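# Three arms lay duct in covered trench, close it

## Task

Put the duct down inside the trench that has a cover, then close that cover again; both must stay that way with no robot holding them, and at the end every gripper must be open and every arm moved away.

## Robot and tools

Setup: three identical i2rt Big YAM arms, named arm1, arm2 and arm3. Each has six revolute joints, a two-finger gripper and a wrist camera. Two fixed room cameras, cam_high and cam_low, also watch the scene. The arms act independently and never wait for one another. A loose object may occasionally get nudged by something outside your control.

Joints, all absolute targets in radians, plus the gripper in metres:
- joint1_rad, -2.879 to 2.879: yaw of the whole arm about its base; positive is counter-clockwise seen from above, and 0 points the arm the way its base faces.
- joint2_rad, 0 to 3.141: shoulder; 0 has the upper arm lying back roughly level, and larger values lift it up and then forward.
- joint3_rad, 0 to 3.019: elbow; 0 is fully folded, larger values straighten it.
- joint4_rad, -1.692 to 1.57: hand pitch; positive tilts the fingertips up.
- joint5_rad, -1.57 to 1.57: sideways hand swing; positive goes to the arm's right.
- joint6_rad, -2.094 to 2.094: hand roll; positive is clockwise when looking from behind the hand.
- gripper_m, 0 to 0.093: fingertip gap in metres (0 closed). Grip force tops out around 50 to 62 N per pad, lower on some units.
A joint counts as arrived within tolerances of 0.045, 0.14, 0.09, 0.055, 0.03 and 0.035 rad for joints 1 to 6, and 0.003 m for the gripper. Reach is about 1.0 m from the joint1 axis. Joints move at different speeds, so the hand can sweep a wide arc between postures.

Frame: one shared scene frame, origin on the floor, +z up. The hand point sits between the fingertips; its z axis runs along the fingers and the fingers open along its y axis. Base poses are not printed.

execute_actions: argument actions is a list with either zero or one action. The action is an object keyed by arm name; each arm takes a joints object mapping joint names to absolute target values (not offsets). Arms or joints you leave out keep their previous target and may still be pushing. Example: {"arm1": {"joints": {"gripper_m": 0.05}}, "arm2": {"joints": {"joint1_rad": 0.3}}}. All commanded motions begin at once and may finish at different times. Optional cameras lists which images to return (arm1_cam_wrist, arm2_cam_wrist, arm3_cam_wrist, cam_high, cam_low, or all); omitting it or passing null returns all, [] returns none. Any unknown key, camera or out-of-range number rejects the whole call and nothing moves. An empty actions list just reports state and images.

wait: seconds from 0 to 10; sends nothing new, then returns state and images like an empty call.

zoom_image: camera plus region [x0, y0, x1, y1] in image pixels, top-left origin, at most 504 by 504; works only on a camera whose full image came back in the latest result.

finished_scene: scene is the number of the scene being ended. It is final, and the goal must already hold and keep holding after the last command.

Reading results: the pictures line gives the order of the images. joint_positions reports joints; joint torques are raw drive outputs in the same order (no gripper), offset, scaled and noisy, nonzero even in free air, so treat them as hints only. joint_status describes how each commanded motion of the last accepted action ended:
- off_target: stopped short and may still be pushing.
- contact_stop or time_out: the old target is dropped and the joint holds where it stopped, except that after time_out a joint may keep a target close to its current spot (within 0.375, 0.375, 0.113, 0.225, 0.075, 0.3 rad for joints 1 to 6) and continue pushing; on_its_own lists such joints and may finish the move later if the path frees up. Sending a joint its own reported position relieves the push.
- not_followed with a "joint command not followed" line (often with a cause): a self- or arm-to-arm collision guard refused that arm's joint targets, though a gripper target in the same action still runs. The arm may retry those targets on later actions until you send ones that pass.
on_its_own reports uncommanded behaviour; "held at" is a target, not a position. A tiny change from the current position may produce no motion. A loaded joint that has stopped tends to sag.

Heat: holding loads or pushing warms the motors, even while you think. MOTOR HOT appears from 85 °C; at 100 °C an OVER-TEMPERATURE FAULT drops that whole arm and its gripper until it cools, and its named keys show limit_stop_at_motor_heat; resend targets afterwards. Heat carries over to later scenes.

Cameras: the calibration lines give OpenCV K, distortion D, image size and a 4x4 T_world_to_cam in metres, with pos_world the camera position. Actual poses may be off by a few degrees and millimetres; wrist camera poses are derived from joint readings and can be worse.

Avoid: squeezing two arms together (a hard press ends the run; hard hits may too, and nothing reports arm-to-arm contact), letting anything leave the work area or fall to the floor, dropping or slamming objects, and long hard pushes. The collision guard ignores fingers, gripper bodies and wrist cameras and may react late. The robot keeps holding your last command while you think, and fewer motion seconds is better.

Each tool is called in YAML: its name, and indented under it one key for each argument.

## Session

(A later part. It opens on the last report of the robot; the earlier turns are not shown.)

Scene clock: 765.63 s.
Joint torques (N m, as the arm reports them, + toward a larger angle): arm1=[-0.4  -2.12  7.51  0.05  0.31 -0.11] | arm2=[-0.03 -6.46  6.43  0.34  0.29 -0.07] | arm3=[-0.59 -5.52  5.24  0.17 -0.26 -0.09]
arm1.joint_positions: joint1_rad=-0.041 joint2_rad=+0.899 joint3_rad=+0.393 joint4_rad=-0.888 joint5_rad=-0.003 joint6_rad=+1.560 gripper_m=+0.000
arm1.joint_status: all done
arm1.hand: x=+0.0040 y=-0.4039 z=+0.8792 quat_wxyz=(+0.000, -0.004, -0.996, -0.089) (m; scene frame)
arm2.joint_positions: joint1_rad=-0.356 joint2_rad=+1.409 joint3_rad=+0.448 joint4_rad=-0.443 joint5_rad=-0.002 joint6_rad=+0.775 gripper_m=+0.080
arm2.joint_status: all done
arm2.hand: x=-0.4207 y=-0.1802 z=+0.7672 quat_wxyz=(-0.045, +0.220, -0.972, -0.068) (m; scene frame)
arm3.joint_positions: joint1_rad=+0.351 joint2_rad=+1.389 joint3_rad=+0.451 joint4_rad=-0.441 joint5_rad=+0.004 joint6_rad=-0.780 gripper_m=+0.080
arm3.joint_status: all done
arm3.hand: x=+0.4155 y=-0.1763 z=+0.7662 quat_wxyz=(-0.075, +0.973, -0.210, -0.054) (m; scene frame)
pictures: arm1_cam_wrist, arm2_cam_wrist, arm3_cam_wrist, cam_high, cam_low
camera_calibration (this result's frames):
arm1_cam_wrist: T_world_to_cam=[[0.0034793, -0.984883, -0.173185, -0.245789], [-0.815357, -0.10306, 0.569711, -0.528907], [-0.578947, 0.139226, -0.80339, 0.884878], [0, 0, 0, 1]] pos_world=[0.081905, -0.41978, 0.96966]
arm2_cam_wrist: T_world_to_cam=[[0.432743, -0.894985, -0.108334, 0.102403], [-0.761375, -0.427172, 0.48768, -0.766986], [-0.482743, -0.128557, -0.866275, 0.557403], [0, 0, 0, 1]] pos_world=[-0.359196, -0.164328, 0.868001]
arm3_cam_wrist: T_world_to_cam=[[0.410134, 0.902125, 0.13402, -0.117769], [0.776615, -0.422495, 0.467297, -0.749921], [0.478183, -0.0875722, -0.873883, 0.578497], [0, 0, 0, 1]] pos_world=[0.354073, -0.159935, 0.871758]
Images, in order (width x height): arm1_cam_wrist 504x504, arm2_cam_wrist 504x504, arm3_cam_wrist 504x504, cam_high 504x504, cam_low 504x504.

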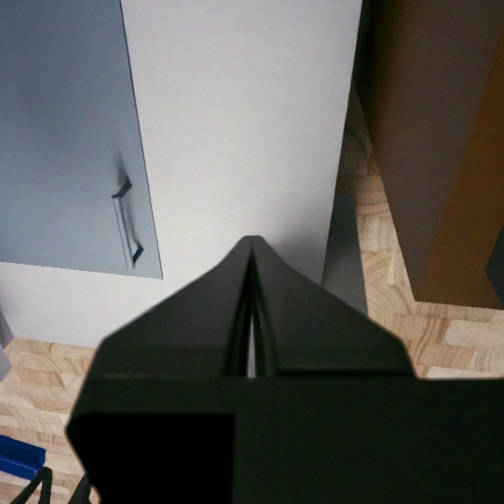

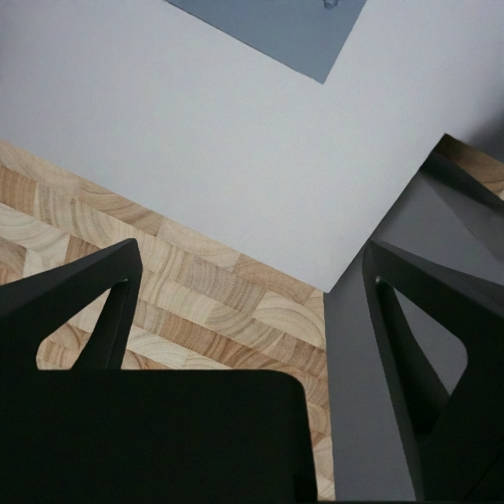

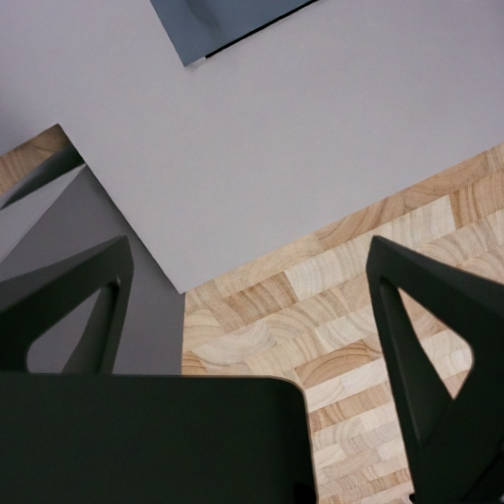

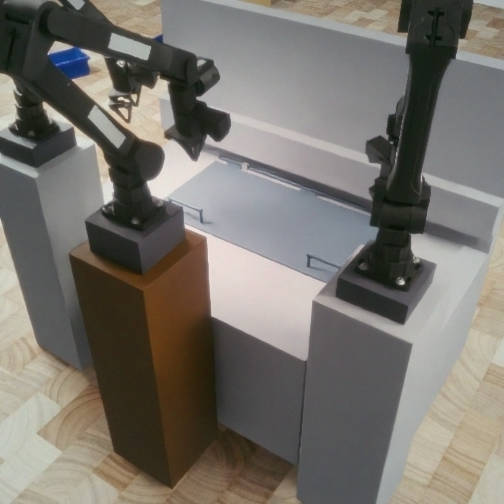

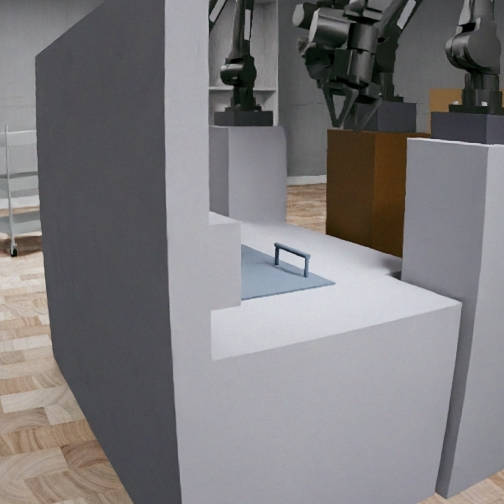

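wait:
  seconds: 10

wait:
  seconds: 10

wait:
  seconds: 10

Scene clock: 789.87 s.
Joint torques (N m, as the arm reports them, + toward a larger angle): arm1=[-0.36 -2.21  7.47  0.07  0.31 -0.11] | arm2=[ 0.09 -6.71  6.44  0.38  0.28 -0.08] | arm3=[-0.48 -5.54  5.26  0.17 -0.26 -0.09]
arm1.joint_positions: joint1_rad=-0.041 joint2_rad=+0.899 joint3_rad=+0.393 joint4_rad=-0.888 joint5_rad=-0.003 joint6_rad=+1.560 gripper_m=+0.000
arm1.joint_status: all done
arm1.hand: x=+0.0040 y=-0.4039 z=+0.8792 quat_wxyz=(+0.000, -0.004, -0.996, -0.089) (m; scene frame)
arm2.joint_positions: joint1_rad=-0.356 joint2_rad=+1.409 joint3_rad=+0.448 joint4_rad=-0.443 joint5_rad=-0.002 joint6_rad=+0.775 gripper_m=+0.080
arm2.joint_status: all done
arm2.hand: x=-0.4207 y=-0.1802 z=+0.7672 quat_wxyz=(-0.045, +0.220, -0.972, -0.068) (m; scene frame)
arm3.joint_positions: joint1_rad=+0.351 joint2_rad=+1.389 joint3_rad=+0.451 joint4_rad=-0.441 joint5_rad=+0.004 joint6_rad=-0.780 gripper_m=+0.080
arm3.joint_status: all done
arm3.hand: x=+0.4155 y=-0.1763 z=+0.7662 quat_wxyz=(-0.075, +0.973, -0.210, -0.054) (m; scene frame)
wait: 10.00 s; at rest from the start
pictures: arm1_cam_wrist, arm2_cam_wrist, arm3_cam_wrist, cam_high, cam_low
camera_calibration (this result's frames):
arm1_cam_wrist: T_world_to_cam=[[0.0034793, -0.984883, -0.173185, -0.245789], [-0.815357, -0.10306, 0.569711, -0.528907], [-0.578947, 0.139226, -0.80339, 0.884878], [0, 0, 0, 1]] pos_world=[0.081905, -0.41978, 0.96966]
arm2_cam_wrist: T_world_to_cam=[[0.432743, -0.894985, -0.108334, 0.102403], [-0.761375, -0.427172, 0.48768, -0.766986], [-0.482743, -0.128557, -0.866275, 0.557403], [0, 0, 0, 1]] pos_world=[-0.359196, -0.164328, 0.868001]
arm3_cam_wrist: T_world_to_cam=[[0.410134, 0.902125, 0.13402, -0.117769], [0.776615, -0.422495, 0.467297, -0.749921], [0.478183, -0.0875722, -0.873883, 0.578497], [0, 0, 0, 1]] pos_world=[0.354073, -0.159935, 0.871758]
Images, in order (width x height): arm1_cam_wrist 504x504, arm2_cam_wrist 504x504, arm3_cam_wrist 504x504, cam_high 504x504, cam_low 504x504.

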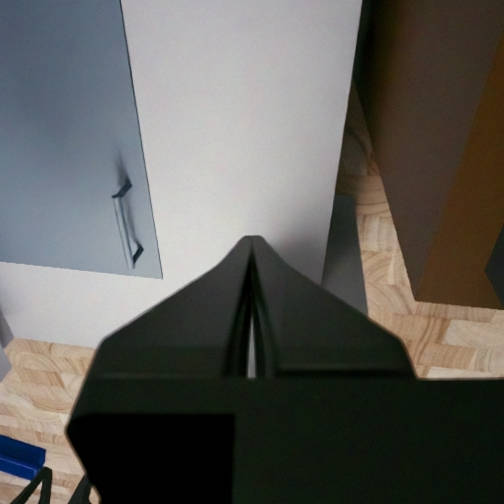

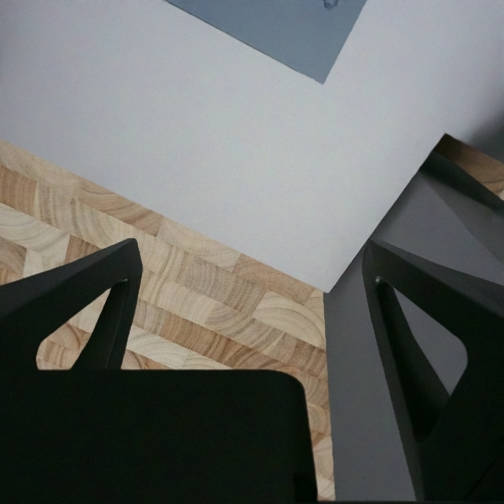

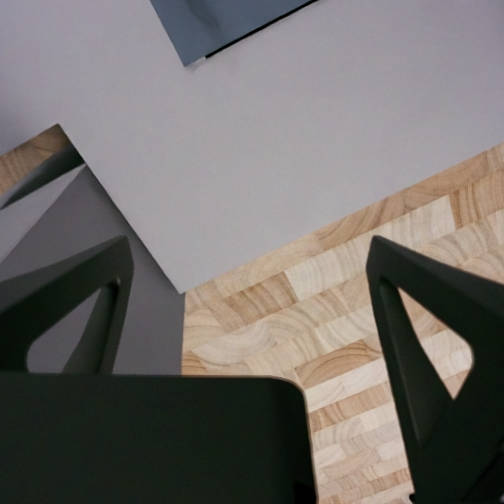

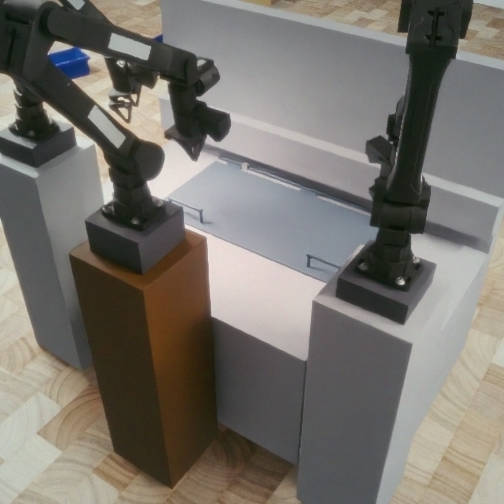

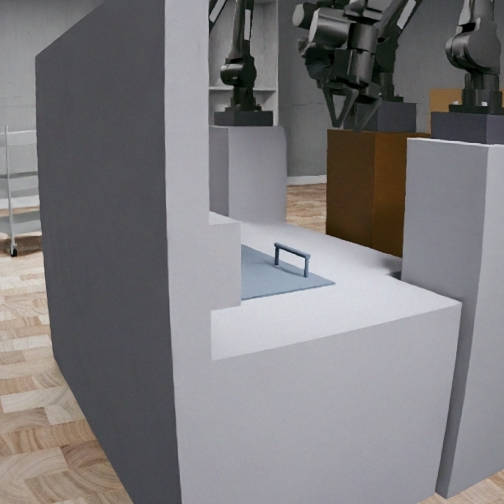

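Scene clock: 799.87 s.
Joint torques (N m, as the arm reports them, + toward a larger angle): arm1=[-0.34 -2.2   7.48  0.07  0.31 -0.11] | arm2=[ 0.15 -6.57  6.44  0.32  0.3  -0.09] | arm3=[-0.67 -5.44  5.26  0.14 -0.26 -0.09]
arm1.joint_positions: joint1_rad=-0.041 joint2_rad=+0.899 joint3_rad=+0.393 joint4_rad=-0.888 joint5_rad=-0.003 joint6_rad=+1.560 gripper_m=+0.000
arm1.joint_status: all done
arm1.hand: x=+0.0040 y=-0.4039 z=+0.8792 quat_wxyz=(+0.000, -0.004, -0.996, -0.089) (m; scene frame)
arm2.joint_positions: joint1_rad=-0.356 joint2_rad=+1.409 joint3_rad=+0.448 joint4_rad=-0.443 joint5_rad=-0.002 joint6_rad=+0.775 gripper_m=+0.080
arm2.joint_status: all done
arm2.hand: x=-0.4207 y=-0.1802 z=+0.7672 quat_wxyz=(-0.045, +0.220, -0.972, -0.068) (m; scene frame)
arm3.joint_positions: joint1_rad=+0.351 joint2_rad=+1.389 joint3_rad=+0.451 joint4_rad=-0.441 joint5_rad=+0.004 joint6_rad=-0.780 gripper_m=+0.080
arm3.joint_status: all done
arm3.hand: x=+0.4155 y=-0.1763 z=+0.7662 quat_wxyz=(-0.075, +0.973, -0.210, -0.054) (m; scene frame)
wait: 10.00 s; at rest by 0.27 s
pictures: arm1_cam_wrist, arm2_cam_wrist, arm3_cam_wrist, cam_high, cam_low
camera_calibration (this result's frames):
arm1_cam_wrist: T_world_to_cam=[[0.0034793, -0.984883, -0.173185, -0.245789], [-0.815357, -0.10306, 0.569711, -0.528907], [-0.578947, 0.139226, -0.80339, 0.884878], [0, 0, 0, 1]] pos_world=[0.081905, -0.41978, 0.96966]
arm2_cam_wrist: T_world_to_cam=[[0.432743, -0.894985, -0.108334, 0.102403], [-0.761375, -0.427172, 0.48768, -0.766986], [-0.482743, -0.128557, -0.866275, 0.557403], [0, 0, 0, 1]] pos_world=[-0.359196, -0.164328, 0.868001]
arm3_cam_wrist: T_world_to_cam=[[0.410134, 0.902125, 0.13402, -0.117769], [0.776615, -0.422495, 0.467297, -0.749921], [0.478183, -0.0875722, -0.873883, 0.578497], [0, 0, 0, 1]] pos_world=[0.354073, -0.159935, 0.871758]
Images, in order (width x height): arm1_cam_wrist 504x504, arm2_cam_wrist 504x504, arm3_cam_wrist 504x504, cam_high 504x504, cam_low 504x504.

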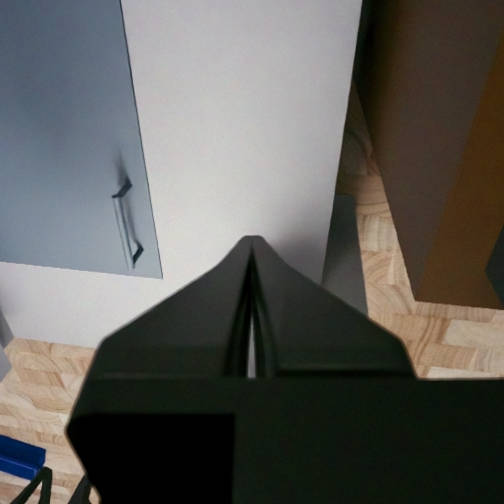

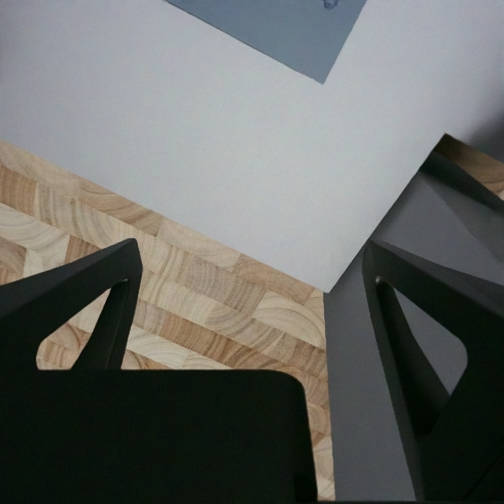

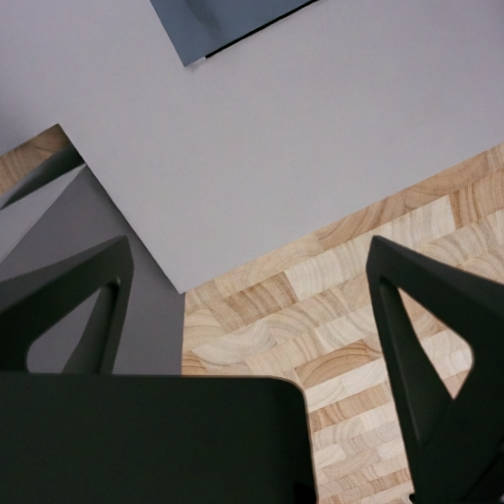

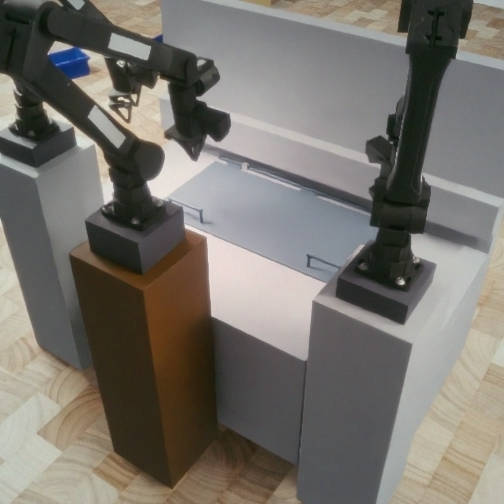

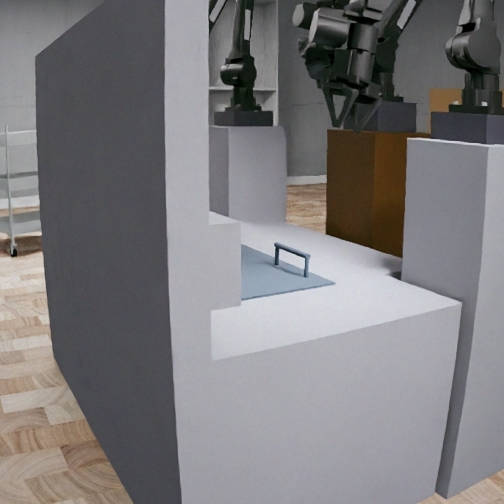

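Scene clock: 809.87 s.
Joint torques (N m, as the arm reports them, + toward a larger angle): arm1=[-0.35 -2.21  7.47  0.06  0.31 -0.11] | arm2=[ 0.05 -6.38  6.43  0.35  0.28 -0.09] | arm3=[-0.59 -5.51  5.26  0.17 -0.26 -0.09]
arm1.joint_positions: joint1_rad=-0.041 joint2_rad=+0.899 joint3_rad=+0.393 joint4_rad=-0.888 joint5_rad=-0.003 joint6_rad=+1.560 gripper_m=+0.000
arm1.joint_status: all done
arm1.hand: x=+0.0040 y=-0.4039 z=+0.8792 quat_wxyz=(+0.000, -0.004, -0.996, -0.089) (m; scene frame)
arm2.joint_positions: joint1_rad=-0.356 joint2_rad=+1.409 joint3_rad=+0.448 joint4_rad=-0.443 joint5_rad=-0.002 joint6_rad=+0.775 gripper_m=+0.080
arm2.joint_status: all done
arm2.hand: x=-0.4207 y=-0.1802 z=+0.7672 quat_wxyz=(-0.045, +0.220, -0.972, -0.068) (m; scene frame)
arm3.joint_positions: joint1_rad=+0.351 joint2_rad=+1.389 joint3_rad=+0.451 joint4_rad=-0.441 joint5_rad=+0.004 joint6_rad=-0.780 gripper_m=+0.080
arm3.joint_status: all done
arm3.hand: x=+0.4155 y=-0.1763 z=+0.7662 quat_wxyz=(-0.075, +0.973, -0.210, -0.054) (m; scene frame)
wait: 10.00 s; at rest by 0.27 s
pictures: arm1_cam_wrist, arm2_cam_wrist, arm3_cam_wrist, cam_high, cam_low
camera_calibration (this result's frames):
arm1_cam_wrist: T_world_to_cam=[[0.0034793, -0.984883, -0.173185, -0.245789], [-0.815357, -0.10306, 0.569711, -0.528907], [-0.578947, 0.139226, -0.80339, 0.884878], [0, 0, 0, 1]] pos_world=[0.081905, -0.41978, 0.96966]
arm2_cam_wrist: T_world_to_cam=[[0.432743, -0.894985, -0.108334, 0.102403], [-0.761375, -0.427172, 0.48768, -0.766986], [-0.482743, -0.128557, -0.866275, 0.557403], [0, 0, 0, 1]] pos_world=[-0.359196, -0.164328, 0.868001]
arm3_cam_wrist: T_world_to_cam=[[0.410134, 0.902125, 0.13402, -0.117769], [0.776615, -0.422495, 0.467297, -0.749921], [0.478183, -0.0875722, -0.873883, 0.578497], [0, 0, 0, 1]] pos_world=[0.354073, -0.159935, 0.871758]
Images, in order (width x height): arm1_cam_wrist 504x504, arm2_cam_wrist 504x504, arm3_cam_wrist 504x504, cam_high 504x504, cam_low 504x504.

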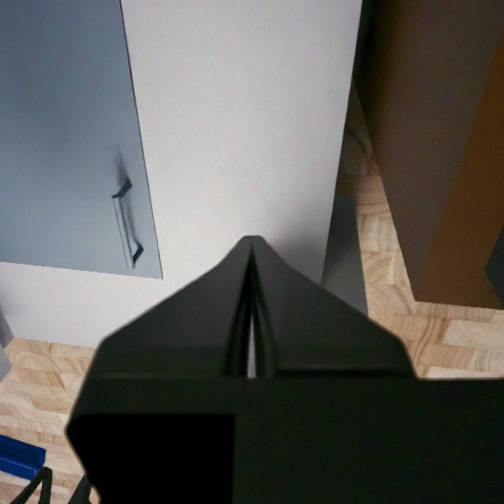

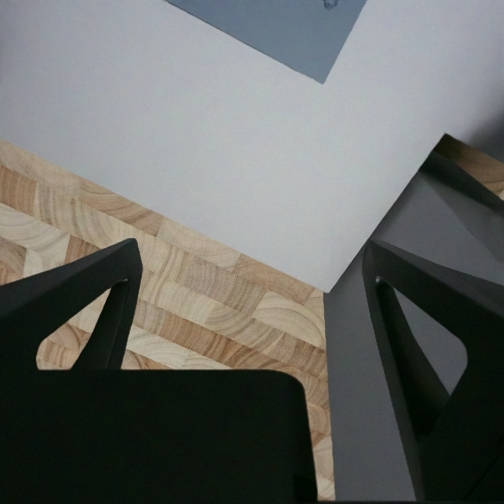

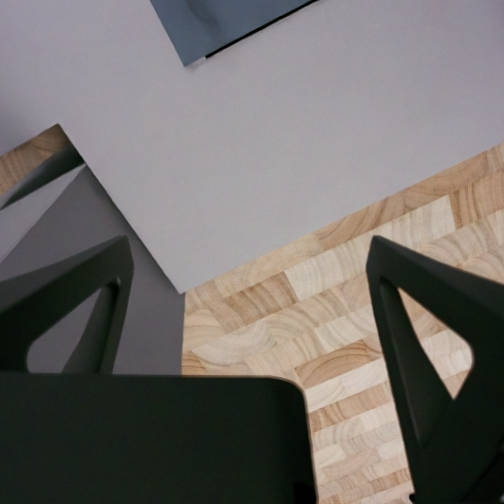

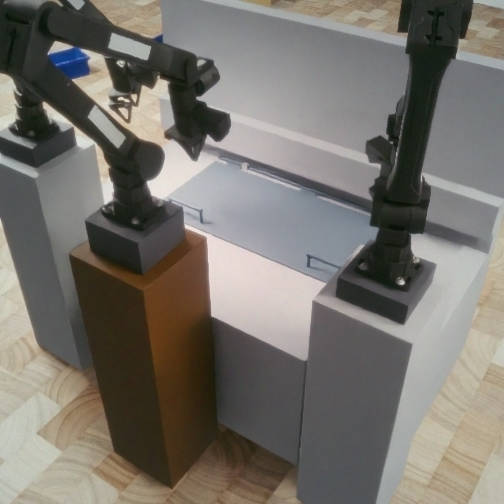

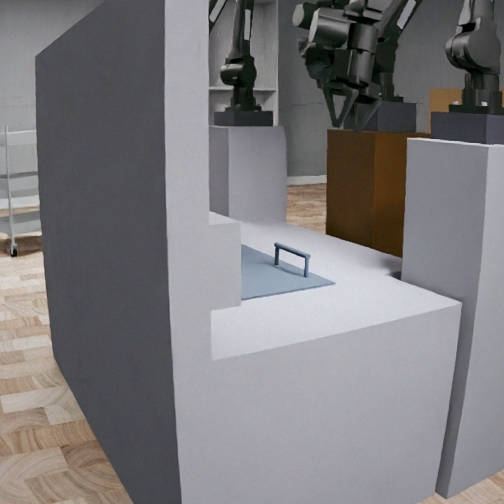

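finished_scene:
  scene: 1

The scene is finished: the task was done.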